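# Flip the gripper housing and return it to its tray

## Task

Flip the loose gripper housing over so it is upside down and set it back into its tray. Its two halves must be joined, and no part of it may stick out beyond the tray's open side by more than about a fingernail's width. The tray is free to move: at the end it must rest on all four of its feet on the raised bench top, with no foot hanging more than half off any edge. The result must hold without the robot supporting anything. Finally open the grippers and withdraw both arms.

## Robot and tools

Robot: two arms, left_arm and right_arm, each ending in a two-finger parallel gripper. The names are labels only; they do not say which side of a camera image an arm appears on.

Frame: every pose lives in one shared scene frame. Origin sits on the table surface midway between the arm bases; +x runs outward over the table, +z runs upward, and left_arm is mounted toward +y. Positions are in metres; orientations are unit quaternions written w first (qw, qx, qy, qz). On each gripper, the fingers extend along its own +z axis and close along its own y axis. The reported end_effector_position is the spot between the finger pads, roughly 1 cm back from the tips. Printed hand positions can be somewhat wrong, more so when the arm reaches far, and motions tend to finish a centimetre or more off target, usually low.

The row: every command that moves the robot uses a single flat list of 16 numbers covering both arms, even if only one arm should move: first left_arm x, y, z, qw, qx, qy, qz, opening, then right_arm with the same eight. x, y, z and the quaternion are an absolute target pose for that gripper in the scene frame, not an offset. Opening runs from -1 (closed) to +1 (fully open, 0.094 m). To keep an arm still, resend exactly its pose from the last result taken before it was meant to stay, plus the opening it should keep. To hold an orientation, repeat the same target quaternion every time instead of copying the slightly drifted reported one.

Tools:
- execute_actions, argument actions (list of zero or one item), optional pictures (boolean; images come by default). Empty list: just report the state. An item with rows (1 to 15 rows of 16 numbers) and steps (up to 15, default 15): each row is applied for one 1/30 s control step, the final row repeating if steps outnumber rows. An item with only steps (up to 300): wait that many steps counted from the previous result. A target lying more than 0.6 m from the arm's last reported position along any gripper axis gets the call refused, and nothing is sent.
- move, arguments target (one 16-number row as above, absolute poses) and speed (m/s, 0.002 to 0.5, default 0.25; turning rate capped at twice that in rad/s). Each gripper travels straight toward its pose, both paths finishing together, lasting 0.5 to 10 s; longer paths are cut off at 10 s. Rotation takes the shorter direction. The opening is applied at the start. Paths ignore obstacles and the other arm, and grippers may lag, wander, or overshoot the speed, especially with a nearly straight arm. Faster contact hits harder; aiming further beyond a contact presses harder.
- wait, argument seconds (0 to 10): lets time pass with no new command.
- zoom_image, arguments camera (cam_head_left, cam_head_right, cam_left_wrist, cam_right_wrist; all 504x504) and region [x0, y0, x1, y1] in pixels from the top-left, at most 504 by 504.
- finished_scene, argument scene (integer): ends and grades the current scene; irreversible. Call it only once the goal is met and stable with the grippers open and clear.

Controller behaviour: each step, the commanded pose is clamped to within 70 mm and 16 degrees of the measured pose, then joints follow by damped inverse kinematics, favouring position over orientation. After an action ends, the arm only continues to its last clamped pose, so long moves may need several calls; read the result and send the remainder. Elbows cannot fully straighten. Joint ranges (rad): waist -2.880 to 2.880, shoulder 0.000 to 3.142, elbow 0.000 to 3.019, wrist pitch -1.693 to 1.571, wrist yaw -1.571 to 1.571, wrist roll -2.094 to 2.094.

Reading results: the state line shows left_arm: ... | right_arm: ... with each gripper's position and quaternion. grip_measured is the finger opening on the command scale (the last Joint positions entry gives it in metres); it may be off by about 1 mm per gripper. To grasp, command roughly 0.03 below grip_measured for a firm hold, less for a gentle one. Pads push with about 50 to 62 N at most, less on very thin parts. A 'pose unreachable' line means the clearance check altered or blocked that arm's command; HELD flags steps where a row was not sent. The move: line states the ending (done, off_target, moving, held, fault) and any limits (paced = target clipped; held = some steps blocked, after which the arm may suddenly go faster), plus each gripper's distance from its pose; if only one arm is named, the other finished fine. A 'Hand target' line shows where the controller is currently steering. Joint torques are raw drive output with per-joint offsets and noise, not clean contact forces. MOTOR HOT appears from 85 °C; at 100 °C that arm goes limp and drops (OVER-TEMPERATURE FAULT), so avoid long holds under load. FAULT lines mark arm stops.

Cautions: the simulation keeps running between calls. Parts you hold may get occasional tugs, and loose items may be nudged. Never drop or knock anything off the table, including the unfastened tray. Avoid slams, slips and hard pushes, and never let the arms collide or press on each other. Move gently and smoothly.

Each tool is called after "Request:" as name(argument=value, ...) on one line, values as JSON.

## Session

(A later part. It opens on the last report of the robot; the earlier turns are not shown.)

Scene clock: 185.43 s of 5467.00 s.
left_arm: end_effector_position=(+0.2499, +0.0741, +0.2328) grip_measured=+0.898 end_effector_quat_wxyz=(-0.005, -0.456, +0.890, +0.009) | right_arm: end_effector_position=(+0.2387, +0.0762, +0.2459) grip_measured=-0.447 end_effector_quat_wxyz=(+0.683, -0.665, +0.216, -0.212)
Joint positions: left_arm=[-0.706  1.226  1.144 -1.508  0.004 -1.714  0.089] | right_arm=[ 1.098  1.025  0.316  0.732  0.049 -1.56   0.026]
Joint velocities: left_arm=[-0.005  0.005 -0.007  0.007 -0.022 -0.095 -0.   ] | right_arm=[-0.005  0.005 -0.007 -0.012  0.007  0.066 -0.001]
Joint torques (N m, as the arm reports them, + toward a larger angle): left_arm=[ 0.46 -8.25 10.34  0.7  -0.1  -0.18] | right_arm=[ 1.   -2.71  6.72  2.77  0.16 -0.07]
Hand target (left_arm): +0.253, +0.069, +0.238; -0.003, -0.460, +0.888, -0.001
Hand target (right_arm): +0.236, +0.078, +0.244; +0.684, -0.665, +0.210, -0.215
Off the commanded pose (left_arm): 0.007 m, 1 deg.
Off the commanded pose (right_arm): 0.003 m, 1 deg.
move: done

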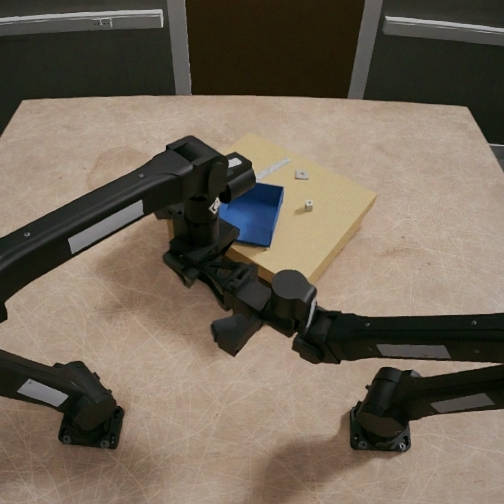

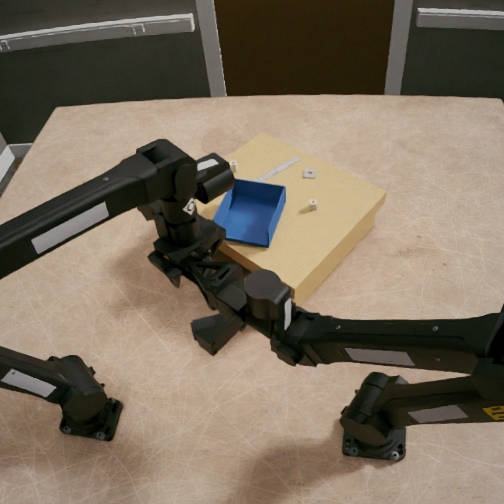

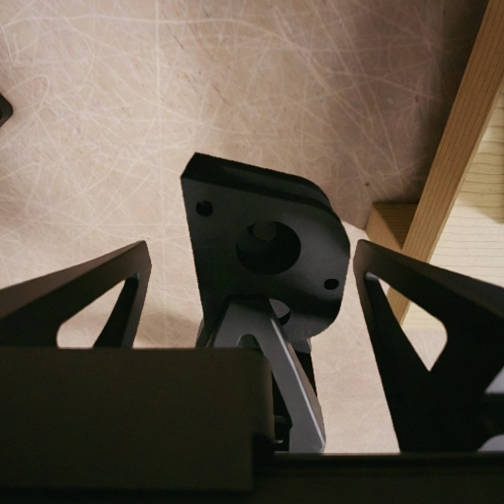

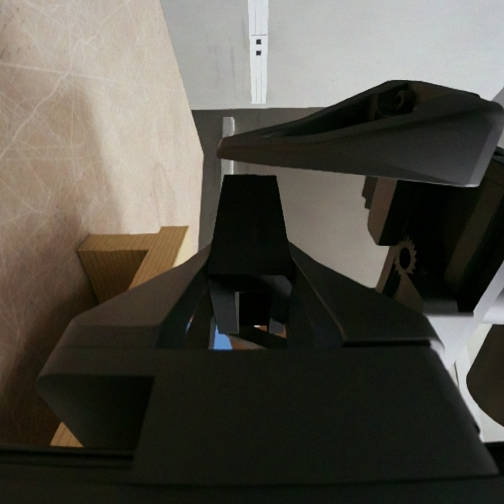

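Request:
move(target=[0.2535,0.0706,0.238,0.0,-0.46,0.888,0,0.5,0.2305,0.0818,0.2435,0.684,-0.665,0.2096,-0.2156,-0.5], speed=0.03)

Scene clock: 188.07 s of 5467.00 s.
left_arm: end_effector_position=(+0.2500, +0.0742, +0.2328) grip_measured=+0.502 end_effector_quat_wxyz=(-0.004, -0.458, +0.889, +0.009) | right_arm: end_effector_position=(+0.2326, +0.0808, +0.2452) grip_measured=-0.447 end_effector_quat_wxyz=(+0.683, -0.665, +0.215, -0.212)
Joint positions: left_arm=[-0.706  1.226  1.144 -1.508  0.003 -1.718  0.071] | right_arm=[ 1.128  1.032  0.316  0.739  0.078 -1.562  0.026]
Joint velocities: left_arm=[ 0.005 -0.005  0.032  0.002 -0.051  0.037  0.001] | right_arm=[ 0.005 -0.005 -0.012 -0.022  0.007 -0.037 -0.001]
Joint torques (N m, as the arm reports them, + toward a larger angle): left_arm=[ 1.12 -8.44 10.23  0.61 -0.26 -0.13] | right_arm=[ 1.06 -2.62  6.64  2.84  0.16 -0.06]
Hand target (left_arm): +0.253, +0.071, +0.238; -0.000, -0.460, +0.888, -0.000
Hand target (right_arm): +0.230, +0.082, +0.243; +0.684, -0.665, +0.210, -0.215
Off the commanded pose (left_arm): 0.007 m, 1 deg.
Off the commanded pose (right_arm): 0.003 m, 1 deg.
move: done

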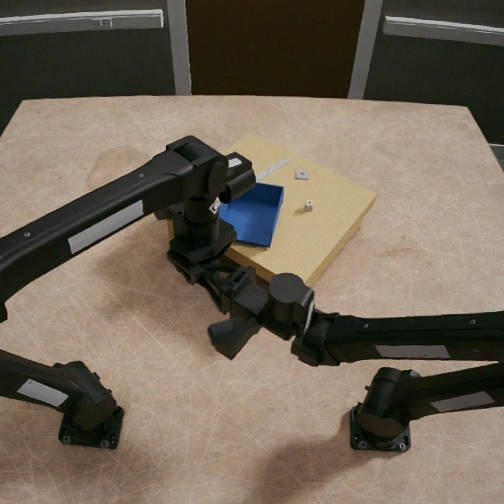

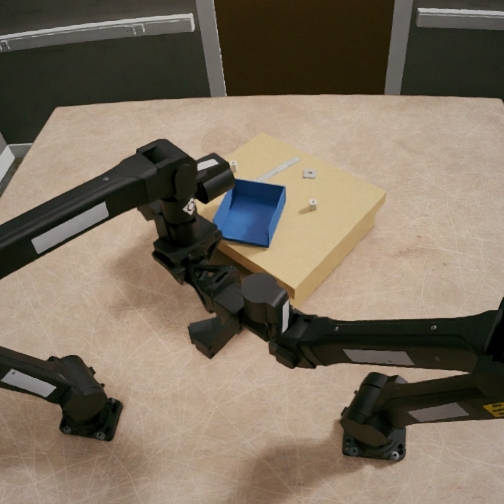

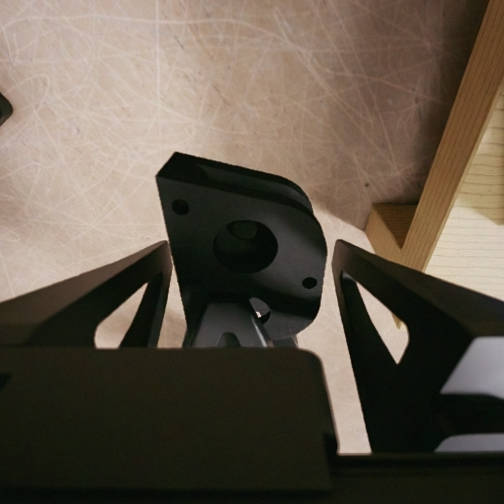

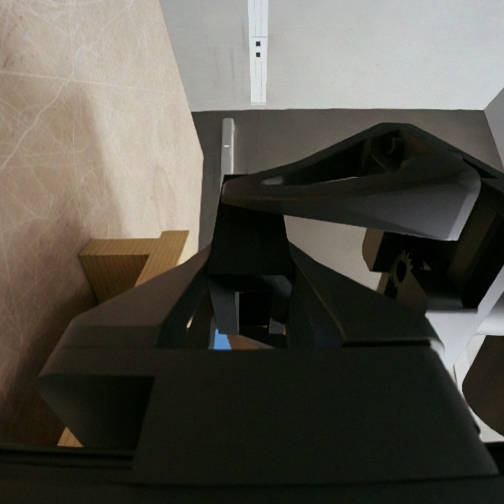

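Request:
move(target=[0.2535,0.0706,0.238,0.0,-0.46,0.888,0,0.03,0.2326,0.0808,0.2452,0.684,-0.665,0.2096,-0.2156,-0.5], speed=0.03)

Scene clock: 190.33 s of 5467.00 s.
left_arm: end_effector_position=(+0.2498, +0.0744, +0.2327) grip_measured=+0.092 end_effector_quat_wxyz=(-0.005, -0.458, +0.889, +0.009) | right_arm: end_effector_position=(+0.2330, +0.0806, +0.2453) grip_measured=-0.447 end_effector_quat_wxyz=(+0.682, -0.665, +0.214, -0.215)
Joint positions: left_arm=[-0.706  1.226  1.143 -1.509  0.003 -1.719  0.051] | right_arm=[ 1.128  1.032  0.316  0.739  0.08  -1.567  0.026]
Joint velocities: left_arm=[-0.015 -0.015 -0.002  0.012 -0.051 -0.007  0.   ] | right_arm=[-0.005 -0.015  0.007 -0.007 -0.007 -0.022  0.   ]
Joint torques (N m, as the arm reports them, + toward a larger angle): left_arm=[ 1.06 -8.24 10.25  0.65 -0.24 -0.11] | right_arm=[ 0.19 -3.15  6.85  2.43 -0.26 -0.03]
Hand target (left_arm): +0.253, +0.071, +0.238; -0.000, -0.460, +0.888, +0.000
Hand target (right_arm): +0.233, +0.081, +0.245; +0.684, -0.665, +0.210, -0.216
Off the commanded pose (left_arm): 0.008 m, 1 deg.
Off the commanded pose (right_arm): 0.000 m, 1 deg.
move: done

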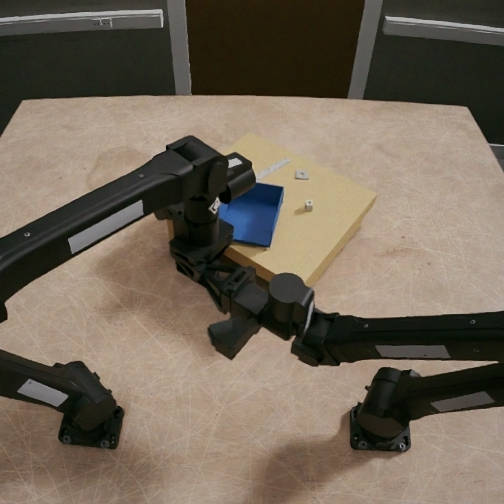

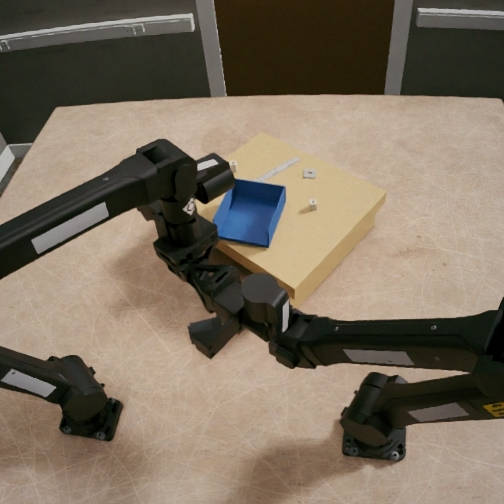

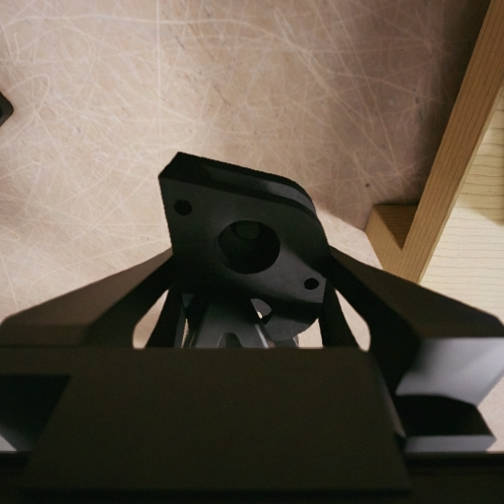

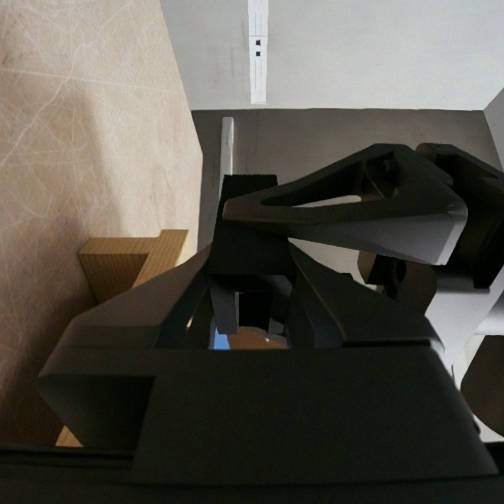

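Request:
move(target=[0.2535,0.0706,0.238,0.0,-0.46,0.888,0,0.03,0.2326,0.0808,0.2452,0.684,-0.665,0.2096,-0.2156,-0.15], speed=0.03)

Request:
move(target=[0.295,0.13,0.238,0.0,-0.46,0.888,0,0.03,0.2326,0.0808,0.2452,0.684,-0.665,0.2096,-0.2156,-0.15], speed=0.08)

Request:
move(target=[0.36,0.10,0.27,0.0,-0.55,0.835,0,0.03,0.25,-0.3,0.3,0.707,0,0.707,0,1], speed=0.3)

Scene clock: 193.93 s of 5467.00 s.
left_arm: end_effector_position=(+0.2499, +0.0745, +0.2327) grip_measured=+0.092 end_effector_quat_wxyz=(-0.004, -0.458, +0.889, +0.009) | right_arm: end_effector_position=(+0.2326, +0.0808, +0.2453) grip_measured=-0.151 end_effector_quat_wxyz=(+0.683, -0.666, +0.213, -0.214)
Joint positions: left_arm=[-0.706  1.226  1.143 -1.509  0.002 -1.719  0.051] | right_arm=[ 1.128  1.032  0.316  0.739  0.078 -1.567  0.04 ]
Joint velocities: left_arm=[ 0.005 -0.015  0.007  0.002  0.007  0.037 -0.002] | right_arm=[-0.005 -0.005  0.007  0.007 -0.11   0.022  0.   ]
Joint torques (N m, as the arm reports them, + toward a larger angle): left_arm=[ 1.11 -8.28 10.32  0.72 -0.25 -0.1 ] | right_arm=[ 0.2  -3.18  6.83  2.45 -0.15 -0.03]
Hand target (left_arm): +0.253, +0.071, +0.238; -0.000, -0.460, +0.888, -0.000
Hand target (right_arm): +0.233, +0.081, +0.245; +0.684, -0.665, +0.210, -0.216
Off the commanded pose (left_arm): 0.008 m, 1 deg.
Off the commanded pose (right_arm): 0.000 m, 0 deg.
move: done

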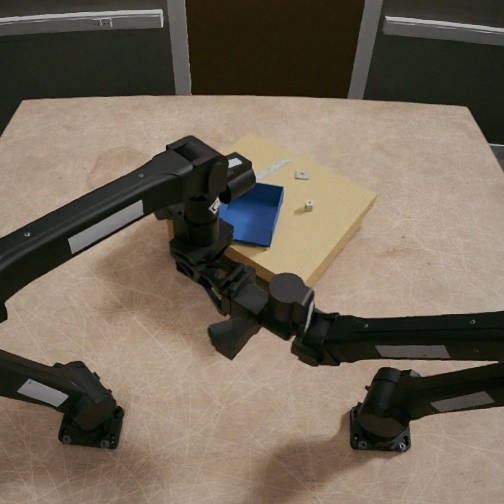

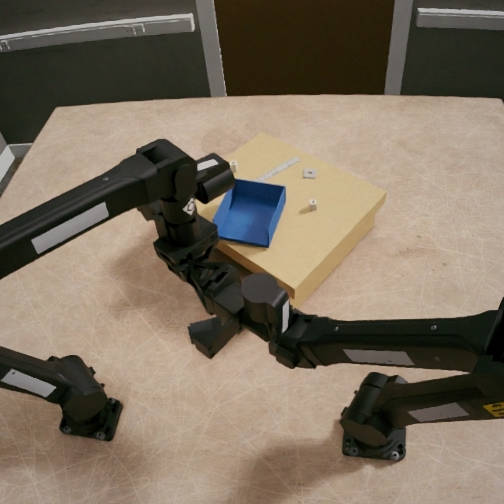

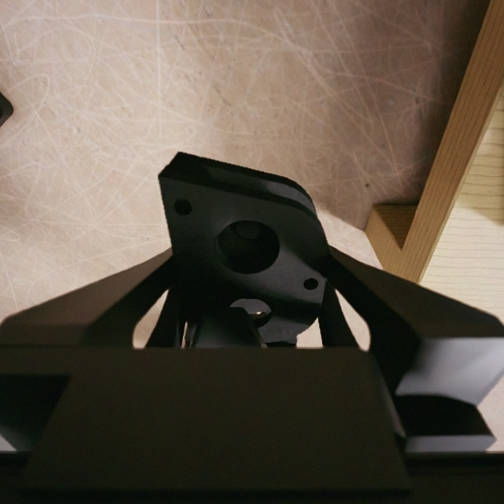

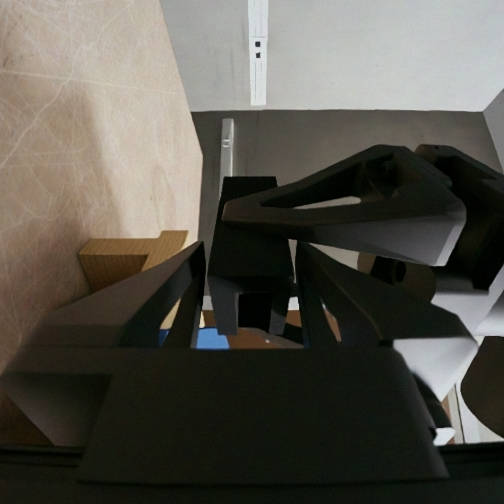

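Scene clock: 195.23 s of 5467.00 s.
left_arm: end_effector_position=(+0.2931, +0.1315, +0.2314) grip_measured=+0.092 end_effector_quat_wxyz=(-0.005, -0.464, +0.886, +0.011) | right_arm: end_effector_position=(+0.2326, +0.0809, +0.2453) grip_measured=-0.151 end_effector_quat_wxyz=(+0.683, -0.666, +0.213, -0.214)
Joint positions: left_arm=[-0.493  1.226  1.14  -1.509 -0.003 -1.519  0.051] | right_arm=[ 1.128  1.032  0.316  0.739  0.077 -1.567  0.04 ]
Joint velocities: left_arm=[-0.005 -0.005  0.002 -0.007 -0.066  0.022 -0.   ] | right_arm=[-0.005 -0.005 -0.017 -0.002 -0.051 -0.037  0.   ]
Joint torques (N m, as the arm reports them, + toward a larger angle): left_arm=[ 1.94 -9.44  9.8   0.63 -0.19  0.04] | right_arm=[ 0.13 -3.2   6.87  2.42 -0.15 -0.03]
Hand target (left_arm): +0.295, +0.131, +0.238; +0.002, -0.460, +0.888, +0.001
Hand target (right_arm): +0.233, +0.081, +0.245; +0.684, -0.665, +0.210, -0.216
Off the commanded pose (left_arm): 0.007 m, 1 deg.
Off the commanded pose (right_arm): 0.000 m, 0 deg.
move: done

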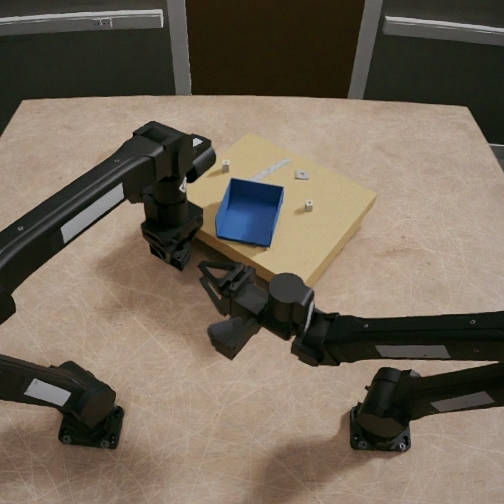

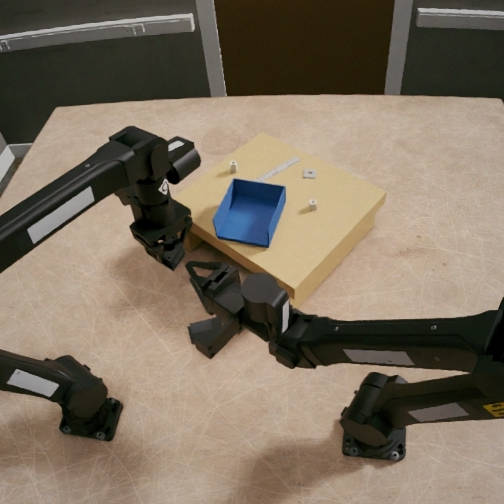

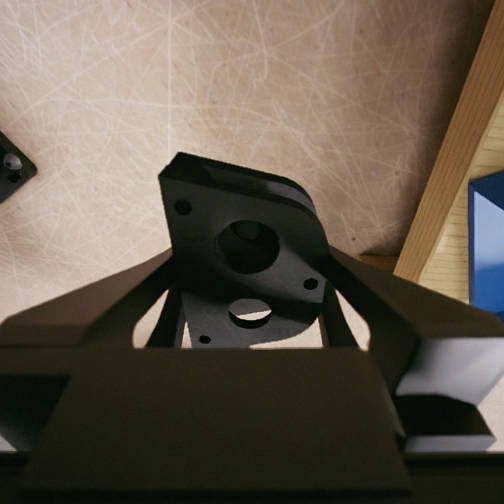

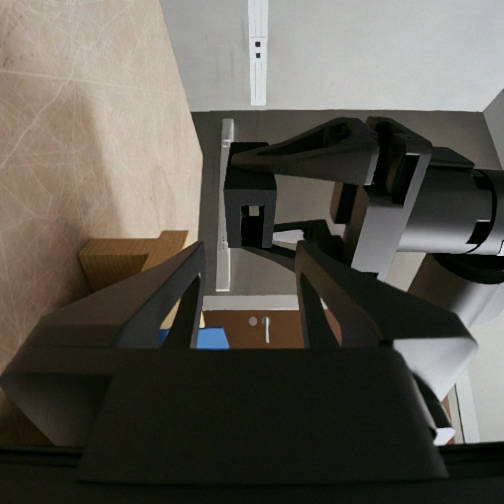

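Scene clock: 199.00 s of 5467.00 s.
left_arm: end_effector_position=(+0.3486, +0.1038, +0.2564) grip_measured=+0.091 end_effector_quat_wxyz=(-0.004, -0.542, +0.840, +0.011) | right_arm: end_effector_position=(+0.2555, -0.3026, +0.2768) grip_measured=+1.000 end_effector_quat_wxyz=(+0.678, -0.024, +0.735, +0.003)
Joint positions: left_arm=[-0.479  1.384  1.349 -1.56  -0.003 -1.686  0.051] | right_arm=[-0.337 -0.001  0.262 -0.353 -0.465 -0.068  0.094]
Joint velocities: left_arm=[-0.005 -0.024 -0.007 -0.027  0.022 -0.051  0.001] | right_arm=[-0.015 -0.005 -0.007  0.007 -0.037  0.066  0.   ]
Joint torques (N m, as the arm reports them, + toward a larger angle): left_arm=[  2.04 -10.27  13.02  -0.04  -0.07  -0.15] | right_arm=[-0.89  4.27 11.49  2.42 -0.18  0.03]
Hand target (left_arm): +0.360, +0.101, +0.270; +0.000, -0.550, +0.835, -0.000
Hand target (right_arm): +0.252, -0.303, +0.301; +0.694, -0.026, +0.719, -0.004
Off the commanded pose (left_arm): 0.018 m, 2 deg.
Off the commanded pose (right_arm): 0.024 m, 5 deg.
joint sent to its limit (right arm) — the command would take joint 2 (shoulder) past its lower limit, so that joint was sent only as far as its limit.
move: off_target (left_arm, right_arm)

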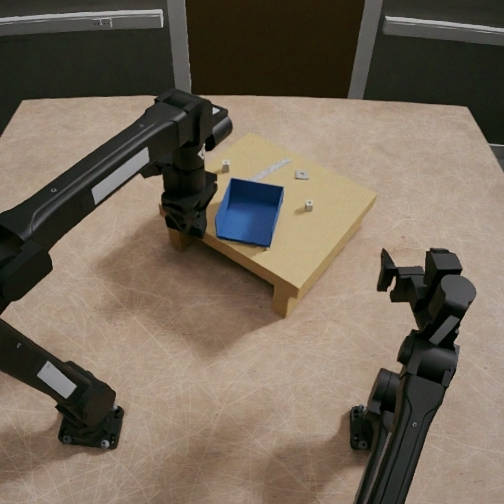

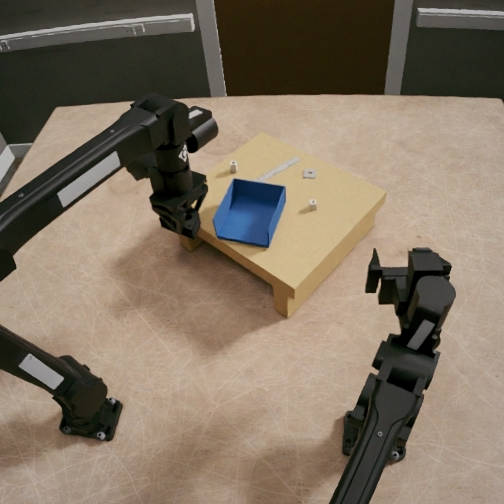

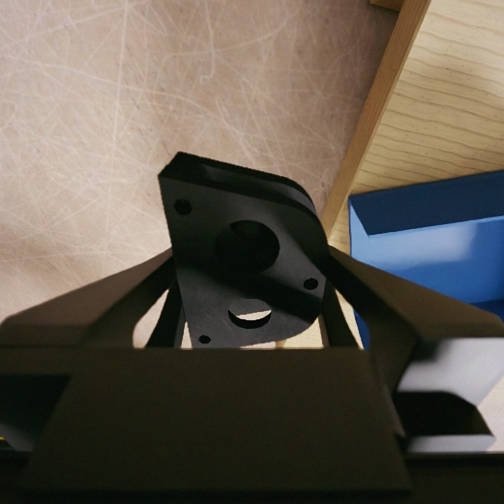

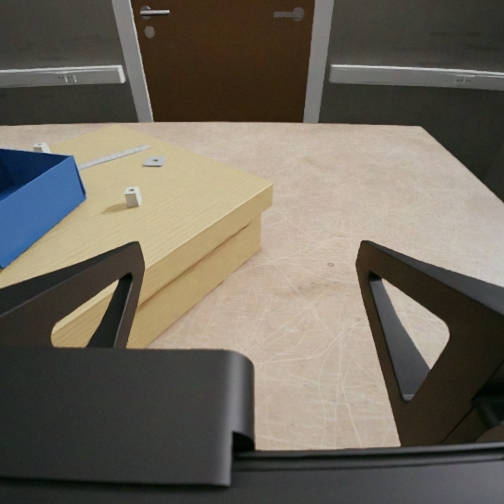

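Request:
move(target=[0.45,-0.015,0.26,0,-0.643,0.766,0,0.03,0.2555,-0.3026,0.2768,0.678,-0.024,0.735,0.003,1], speed=0.15)

Scene clock: 211.53 s of 5467.00 s.
left_arm: end_effector_position=(+0.4440, -0.0062, +0.2443) grip_measured=+0.091 end_effector_quat_wxyz=(-0.004, -0.640, +0.768, +0.014) | right_arm: end_effector_position=(+0.2555, -0.3027, +0.2768) grip_measured=+1.000 end_effector_quat_wxyz=(+0.678, -0.024, +0.735, +0.003)
Joint positions: left_arm=[-0.562  1.76   1.761 -1.601  0.001 -2.013  0.051] | right_arm=[-0.338 -0.001  0.262 -0.353 -0.466 -0.068  0.094]
Joint velocities: left_arm=[-0.005  0.015  0.002  0.002 -0.007  0.007 -0.   ] | right_arm=[ 0.005  0.015 -0.012 -0.002  0.022  0.007  0.   ]
Joint torques (N m, as the arm reports them, + toward a larger angle): left_arm=[  0.52 -16.92  13.01  -0.07  -0.11  -0.21] | right_arm=[ 0.28  4.38  8.87  1.95 -0.07 -0.08]
Hand target (left_arm): +0.450, -0.014, +0.259; -0.001, -0.643, +0.766, -0.001
Hand target (right_arm): +0.256, -0.303, +0.277; +0.678, -0.024, +0.735, +0.003
Off the commanded pose (left_arm): 0.019 m, 2 deg.
Off the commanded pose (right_arm): 0.000 m, 0 deg.
After step 90, 8.00 s passed at rest.
move: off_target (left_arm)

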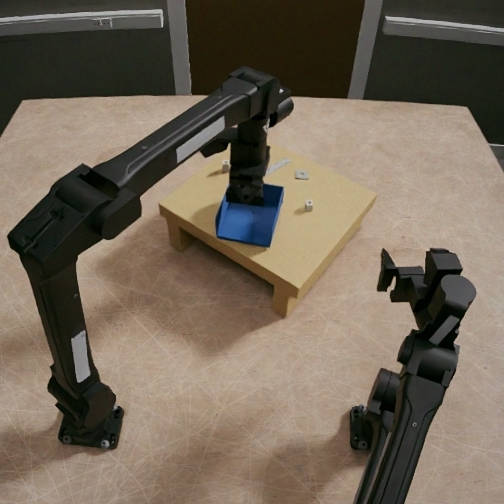

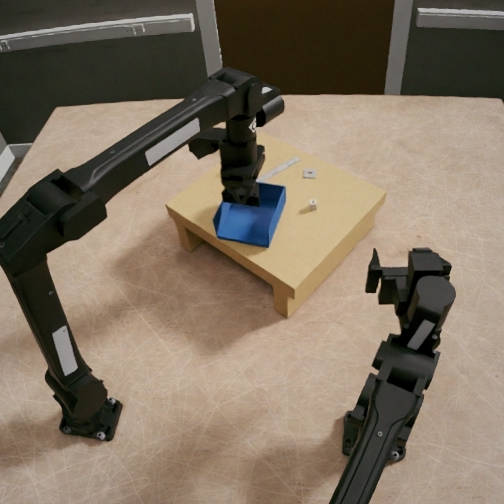

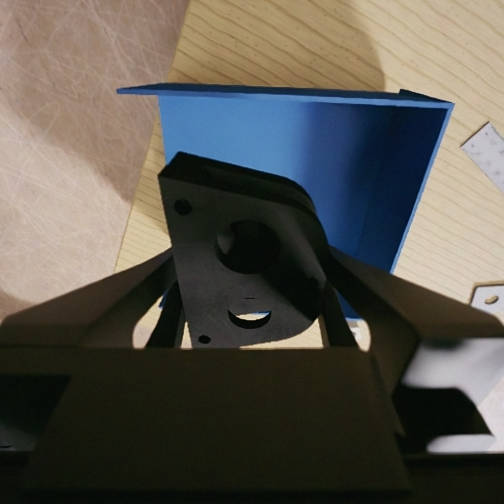

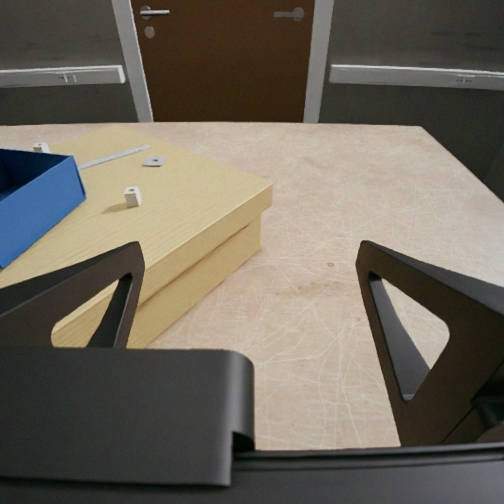

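Request:
move(target=[0.455,-0.034,0.215,0,-0.643,0.766,0,0.03,0.2555,-0.3026,0.2768,0.678,-0.024,0.735,0.003,1], speed=0.08)

Scene clock: 218.47 s of 5467.00 s.
left_arm: end_effector_position=(+0.4535, -0.0297, +0.2181) grip_measured=+0.091 end_effector_quat_wxyz=(-0.001, -0.641, +0.768, +0.003) | right_arm: end_effector_position=(+0.2555, -0.3027, +0.2768) grip_measured=+1.000 end_effector_quat_wxyz=(+0.678, -0.024, +0.735, +0.003)
Joint positions: left_arm=[-0.587  1.805  1.756 -1.527  0.001 -2.039  0.051] | right_arm=[-0.338 -0.001  0.262 -0.353 -0.466 -0.068  0.094]
Joint velocities: left_arm=[-0.005  0.005 -0.012  0.002  0.022 -0.066 -0.001] | right_arm=[-0.015 -0.005  0.002 -0.012 -0.022 -0.037  0.   ]
Joint torques (N m, as the arm reports them, + toward a larger angle): left_arm=[  0.88 -17.96   9.39   0.81  -0.14  -0.12] | right_arm=[ 0.26  4.54  8.9   1.92 -0.07 -0.07]
Hand target (left_arm): +0.455, -0.034, +0.215; -0.000, -0.643, +0.766, +0.000
Hand target (right_arm): +0.256, -0.303, +0.277; +0.678, -0.024, +0.735, +0.003
Off the commanded pose (left_arm): 0.006 m, 0 deg.
Off the commanded pose (right_arm): 0.000 m, 0 deg.
After step 90, 3.00 s passed at rest.
move: done

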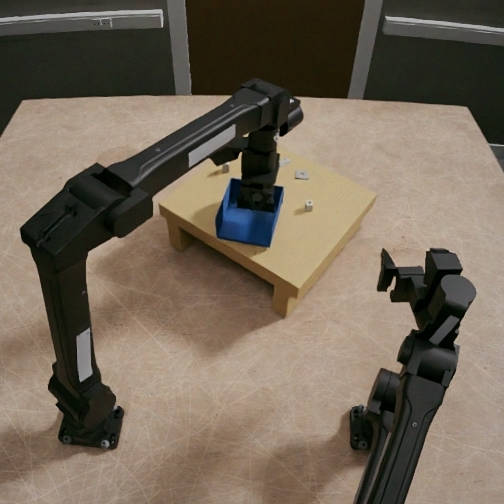

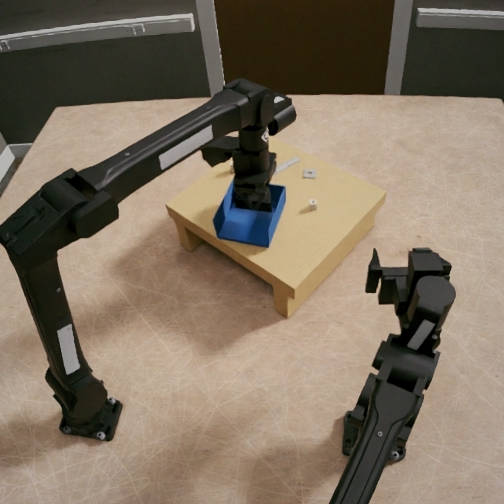

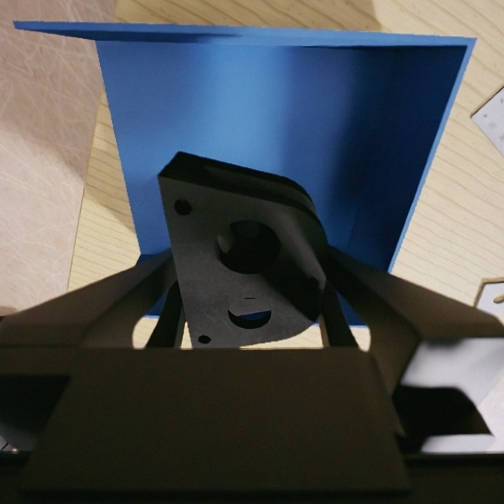

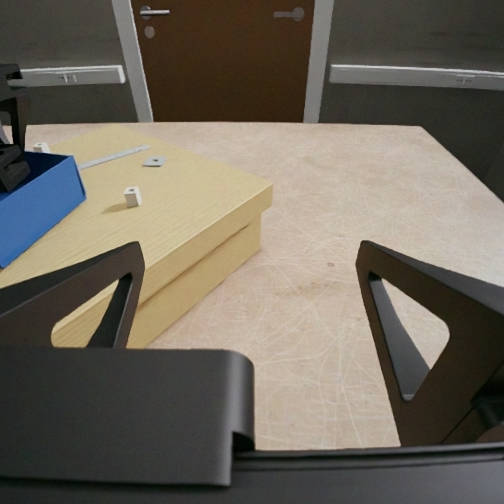

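Request:
move(target=[0.457,-0.017,0.212,0,-0.643,0.766,0,0.03,0.2555,-0.3026,0.2768,0.678,-0.024,0.735,0.003,1], speed=0.05)

Request:
move(target=[0.457,-0.017,0.182,0,-0.643,0.766,0,0.03,0.2555,-0.3026,0.2768,0.678,-0.024,0.735,0.003,1], speed=0.04)

Scene clock: 221.53 s of 5467.00 s.
left_arm: end_effector_position=(+0.4535, -0.0184, +0.2028) grip_measured=+0.091 end_effector_quat_wxyz=(-0.004, -0.645, +0.764, +0.014) | right_arm: end_effector_position=(+0.2555, -0.3027, +0.2768) grip_measured=+1.000 end_effector_quat_wxyz=(+0.678, -0.024, +0.735, +0.003)
Joint positions: left_arm=[-0.57   1.805  1.715 -1.51   0.001 -2.033  0.051] | right_arm=[-0.338 -0.001  0.262 -0.353 -0.466 -0.068  0.094]
Joint velocities: left_arm=[-0.015  0.005 -0.002 -0.007 -0.007  0.037 -0.001] | right_arm=[-0.005 -0.015 -0.007 -0.012 -0.022 -0.007  0.   ]
Joint torques (N m, as the arm reports them, + toward a larger angle): left_arm=[  2.33 -19.33   9.24   0.85  -0.2    0.05] | right_arm=[ 0.29  4.41  8.88  1.97 -0.08 -0.08]
Hand target (left_arm): +0.457, -0.017, +0.212; +0.000, -0.643, +0.766, +0.000
Hand target (right_arm): +0.256, -0.303, +0.277; +0.678, -0.024, +0.735, +0.003
Off the commanded pose (left_arm): 0.010 m, 2 deg.
Off the commanded pose (right_arm): 0.000 m, 0 deg.
move: done

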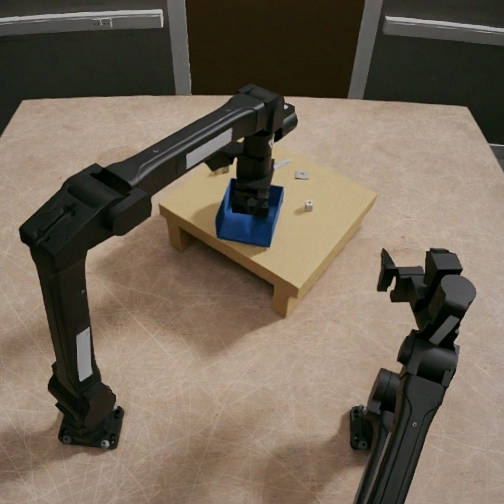

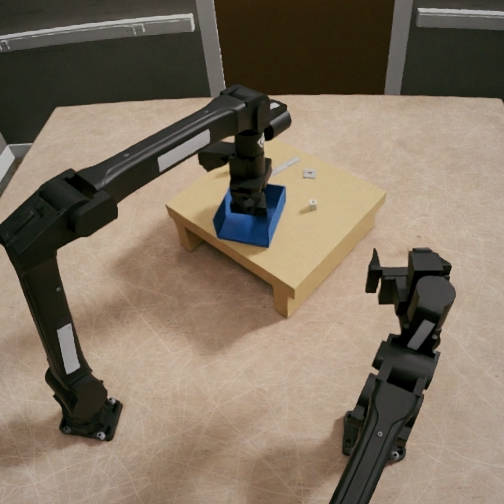

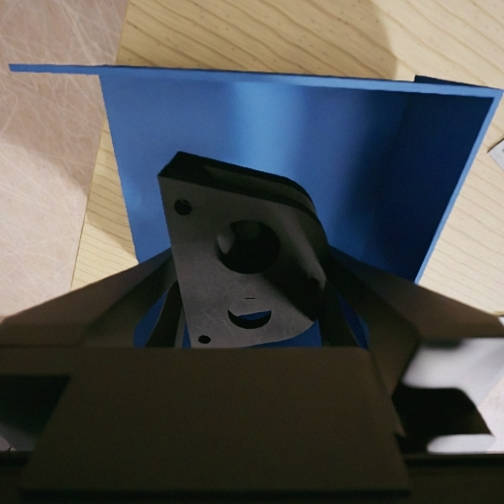

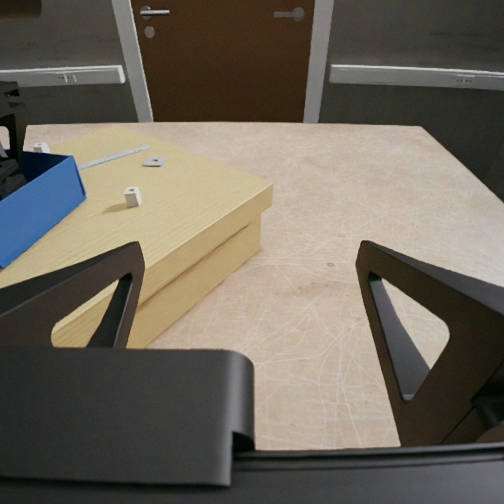

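Scene clock: 222.37 s of 5467.00 s.
left_arm: end_effector_position=(+0.4527, -0.0178, +0.1778) grip_measured=+0.091 end_effector_quat_wxyz=(-0.003, -0.644, +0.765, +0.010) | right_arm: end_effector_position=(+0.2555, -0.3027, +0.2768) grip_measured=+1.000 end_effector_quat_wxyz=(+0.678, -0.024, +0.735, +0.003)
Joint positions: left_arm=[-0.57   1.805  1.649 -1.435  0.001 -2.032  0.051] | right_arm=[-0.338 -0.001  0.262 -0.353 -0.466 -0.068  0.094]
Joint velocities: left_arm=[-0.005 -0.024  0.002  0.002  0.022 -0.022  0.   ] | right_arm=[-0.005 -0.024  0.002 -0.017 -0.022 -0.037  0.   ]
Joint torques (N m, as the arm reports them, + toward a larger angle): left_arm=[  1.74 -18.78   9.12   0.9   -0.19   0.07] | right_arm=[ 0.29  4.4   8.86  1.93 -0.07 -0.08]
Hand target (left_arm): +0.457, -0.017, +0.182; +0.000, -0.643, +0.766, +0.000
Hand target (right_arm): +0.256, -0.303, +0.277; +0.678, -0.024, +0.735, +0.003
Off the commanded pose (left_arm): 0.006 m, 1 deg.
Off the commanded pose (right_arm): 0.000 m, 0 deg.
move: done

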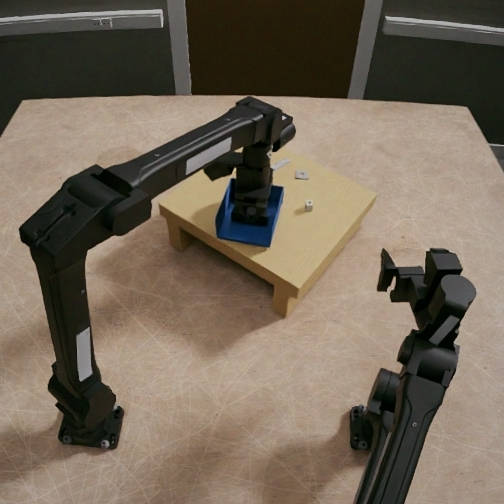

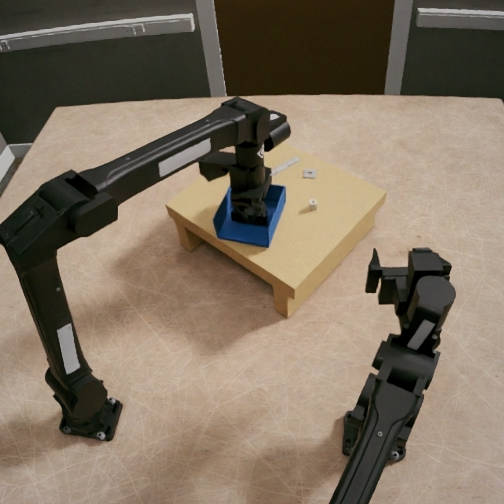

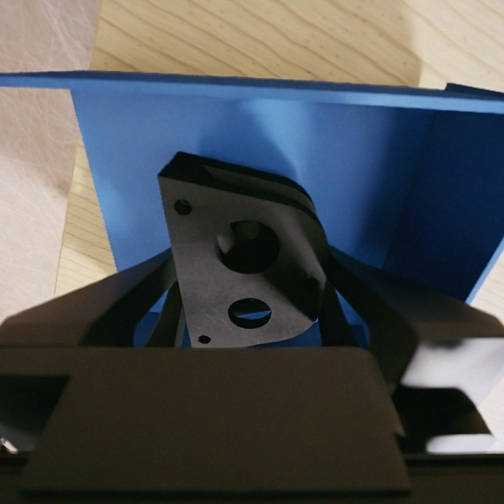

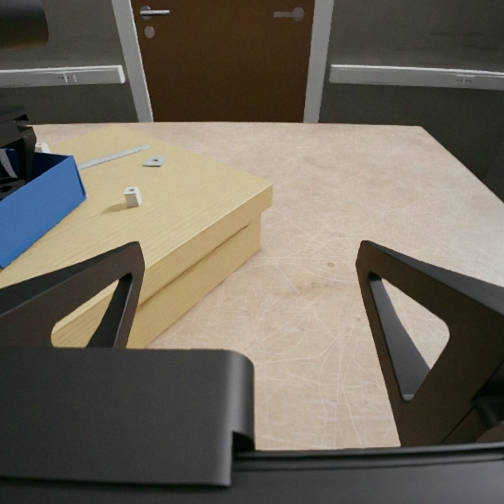

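Request:
move(target=[0.505,-0.027,0.195,0,-0.643,0.766,0,0.03,0.2555,-0.3026,0.2768,0.678,-0.024,0.735,0.003,1], speed=0.025)

Scene clock: 228.83 s of 5467.00 s.
left_arm: end_effector_position=(+0.4917, -0.0237, +0.1868) grip_measured=+0.091 end_effector_quat_wxyz=(-0.003, -0.643, +0.765, +0.009) | right_arm: end_effector_position=(+0.2555, -0.3027, +0.2768) grip_measured=+1.000 end_effector_quat_wxyz=(+0.678, -0.024, +0.735, +0.003)
Joint positions: left_arm=[-0.539  1.898  1.807 -1.499  0.001 -1.998  0.051] | right_arm=[-0.338 -0.001  0.262 -0.353 -0.466 -0.068  0.094]
Joint velocities: left_arm=[-0.015 -0.005 -0.002  0.012 -0.081  0.037 -0.   ] | right_arm=[-0.015 -0.005 -0.007  0.007  0.007 -0.095  0.   ]
Joint torques (N m, as the arm reports them, + toward a larger angle): left_arm=[  2.23 -18.2   12.99  -0.01  -0.2    0.05] | right_arm=[ 0.32  4.46  8.88  1.94 -0.07 -0.08]
Hand target (left_arm): +0.504, -0.026, +0.195; +0.001, -0.643, +0.766, -0.000
Hand target (right_arm): +0.256, -0.303, +0.277; +0.678, -0.024, +0.735, +0.003
Off the commanded pose (left_arm): 0.016 m, 1 deg.
Off the commanded pose (right_arm): 0.000 m, 0 deg.
After step 90, 0.97 s passed at rest.
move: off_target (left_arm)

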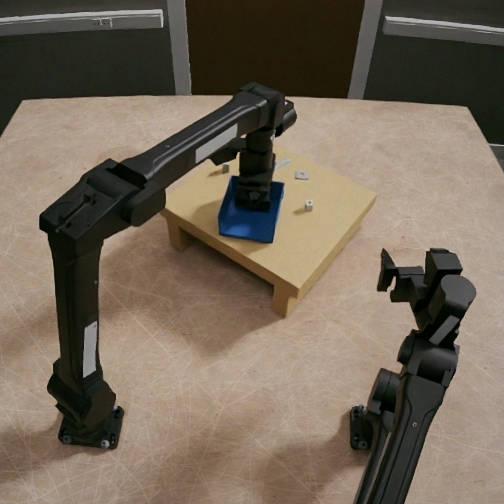

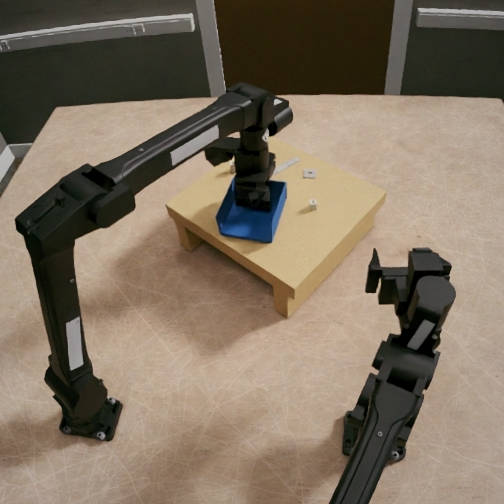

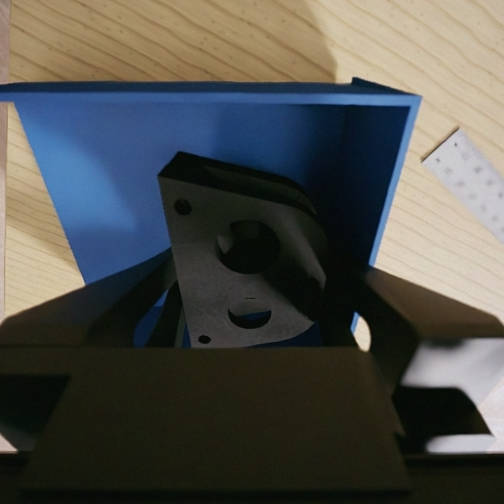

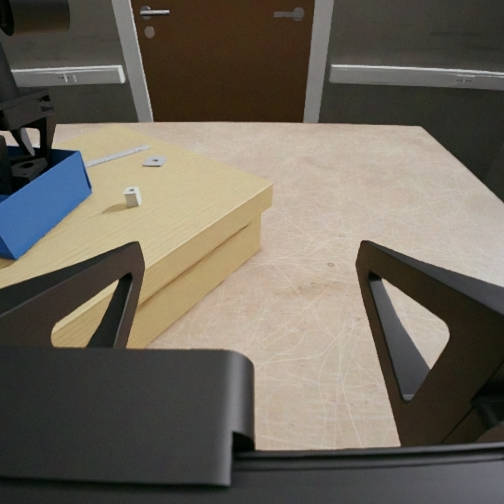

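A bit more, then back off and set down.

Request:
move(target=[0.52,-0.031,0.193,0,-0.643,0.766,0,0.03,0.2555,-0.3026,0.2768,0.678,-0.024,0.735,0.003,1], speed=0.025)

Request:
move(target=[0.482,-0.024,0.178,0,-0.643,0.766,0,0.03,0.2555,-0.3026,0.2768,0.678,-0.024,0.735,0.003,1], speed=0.03)

Scene clock: 232.33 s of 5467.00 s.
left_arm: end_effector_position=(+0.5066, -0.0287, +0.1854) grip_measured=+0.091 end_effector_quat_wxyz=(-0.003, -0.643, +0.766, +0.009) | right_arm: end_effector_position=(+0.2555, -0.3027, +0.2768) grip_measured=+1.000 end_effector_quat_wxyz=(+0.678, -0.024, +0.735, +0.003)
Joint positions: left_arm=[-0.532  1.942  1.869 -1.518  0.001 -1.991  0.051] | right_arm=[-0.338 -0.001  0.262 -0.353 -0.466 -0.068  0.094]
Joint velocities: left_arm=[-0.005 -0.005 -0.007 -0.007 -0.051 -0.095  0.001] | right_arm=[-0.005  0.015 -0.012  0.002  0.037  0.007  0.   ]
Joint torques (N m, as the arm reports them, + toward a larger angle): left_arm=[  2.05 -18.53  13.05   0.04  -0.17   0.07] | right_arm=[ 0.31  4.43  8.88  1.95 -0.07 -0.07]
Hand target (left_arm): +0.519, -0.030, +0.193; +0.000, -0.643, +0.766, -0.000
Hand target (right_arm): +0.256, -0.303, +0.277; +0.678, -0.024, +0.735, +0.003
Off the commanded pose (left_arm): 0.016 m, 1 deg.
Off the commanded pose (right_arm): 0.000 m, 0 deg.
move: off_target (left_arm)

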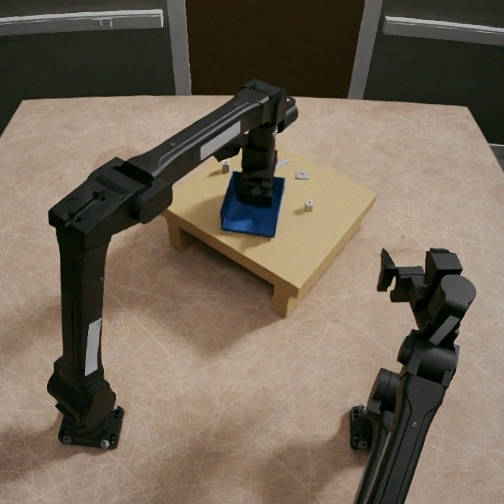

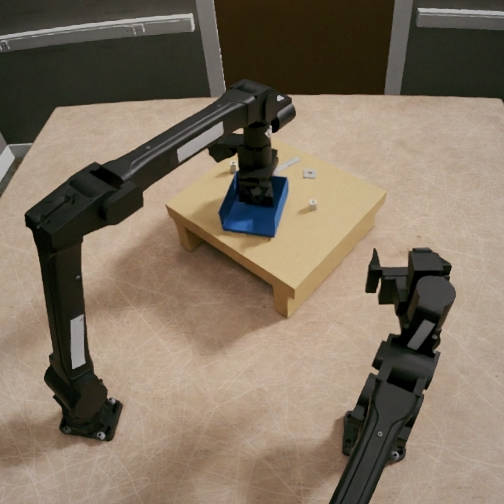

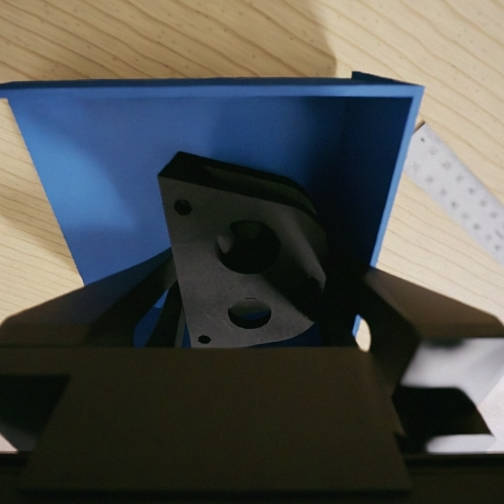

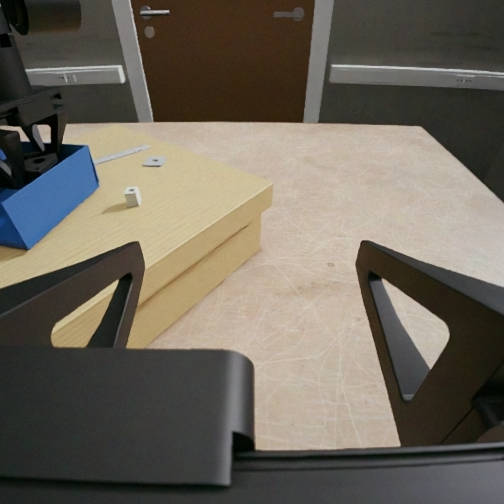

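Scene clock: 233.50 s of 5467.00 s.
left_arm: end_effector_position=(+0.4828, -0.0194, +0.1694) grip_measured=+0.091 end_effector_quat_wxyz=(-0.004, -0.642, +0.767, +0.013) | right_arm: end_effector_position=(+0.2555, -0.3027, +0.2768) grip_measured=+1.000 end_effector_quat_wxyz=(+0.678, -0.024, +0.735, +0.003)
Joint positions: left_arm=[-0.542  1.882  1.738 -1.454  0.    -1.997  0.051] | right_arm=[-0.338 -0.001  0.262 -0.353 -0.466 -0.068  0.094]
Joint velocities: left_arm=[-0.005 -0.005 -0.002  0.002  0.051 -0.037 -0.   ] | right_arm=[-0.005 -0.005  0.002  0.002  0.022 -0.022  0.   ]
Joint torques (N m, as the arm reports them, + toward a larger angle): left_arm=[  0.54 -20.43   9.07   0.82  -0.15  -0.21] | right_arm=[ 0.33  4.46  8.87  1.94 -0.07 -0.08]
Hand target (left_arm): +0.482, -0.024, +0.178; -0.000, -0.643, +0.766, -0.000
Hand target (right_arm): +0.256, -0.303, +0.277; +0.678, -0.024, +0.735, +0.003
Off the commanded pose (left_arm): 0.010 m, 2 deg.
Off the commanded pose (right_arm): 0.000 m, 0 deg.
move: done

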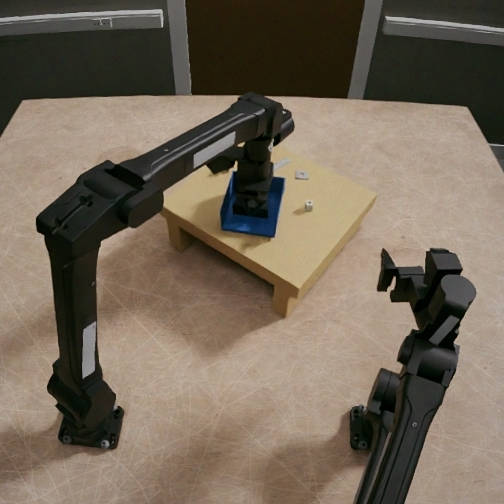

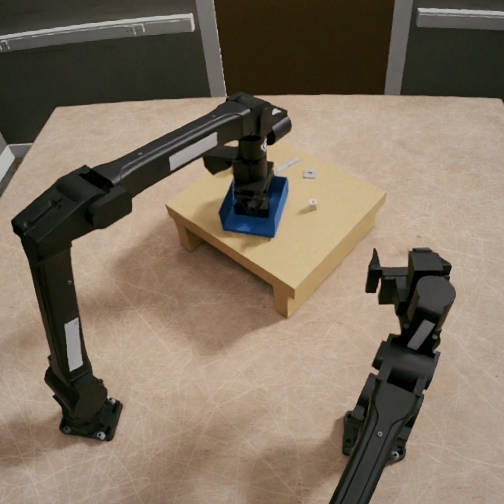

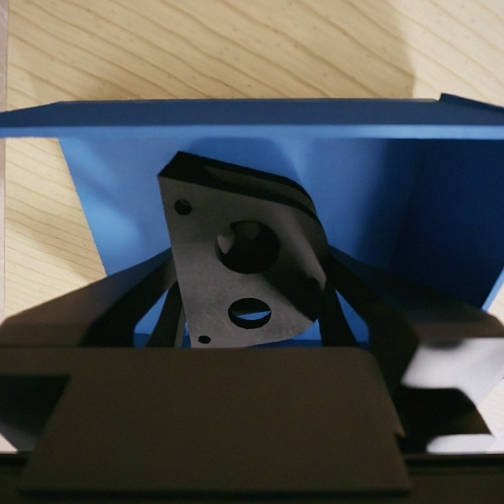

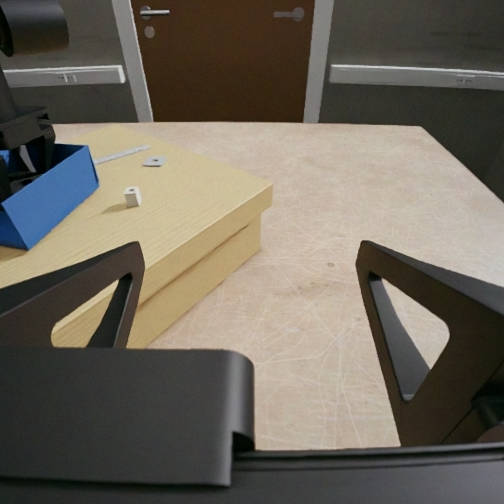

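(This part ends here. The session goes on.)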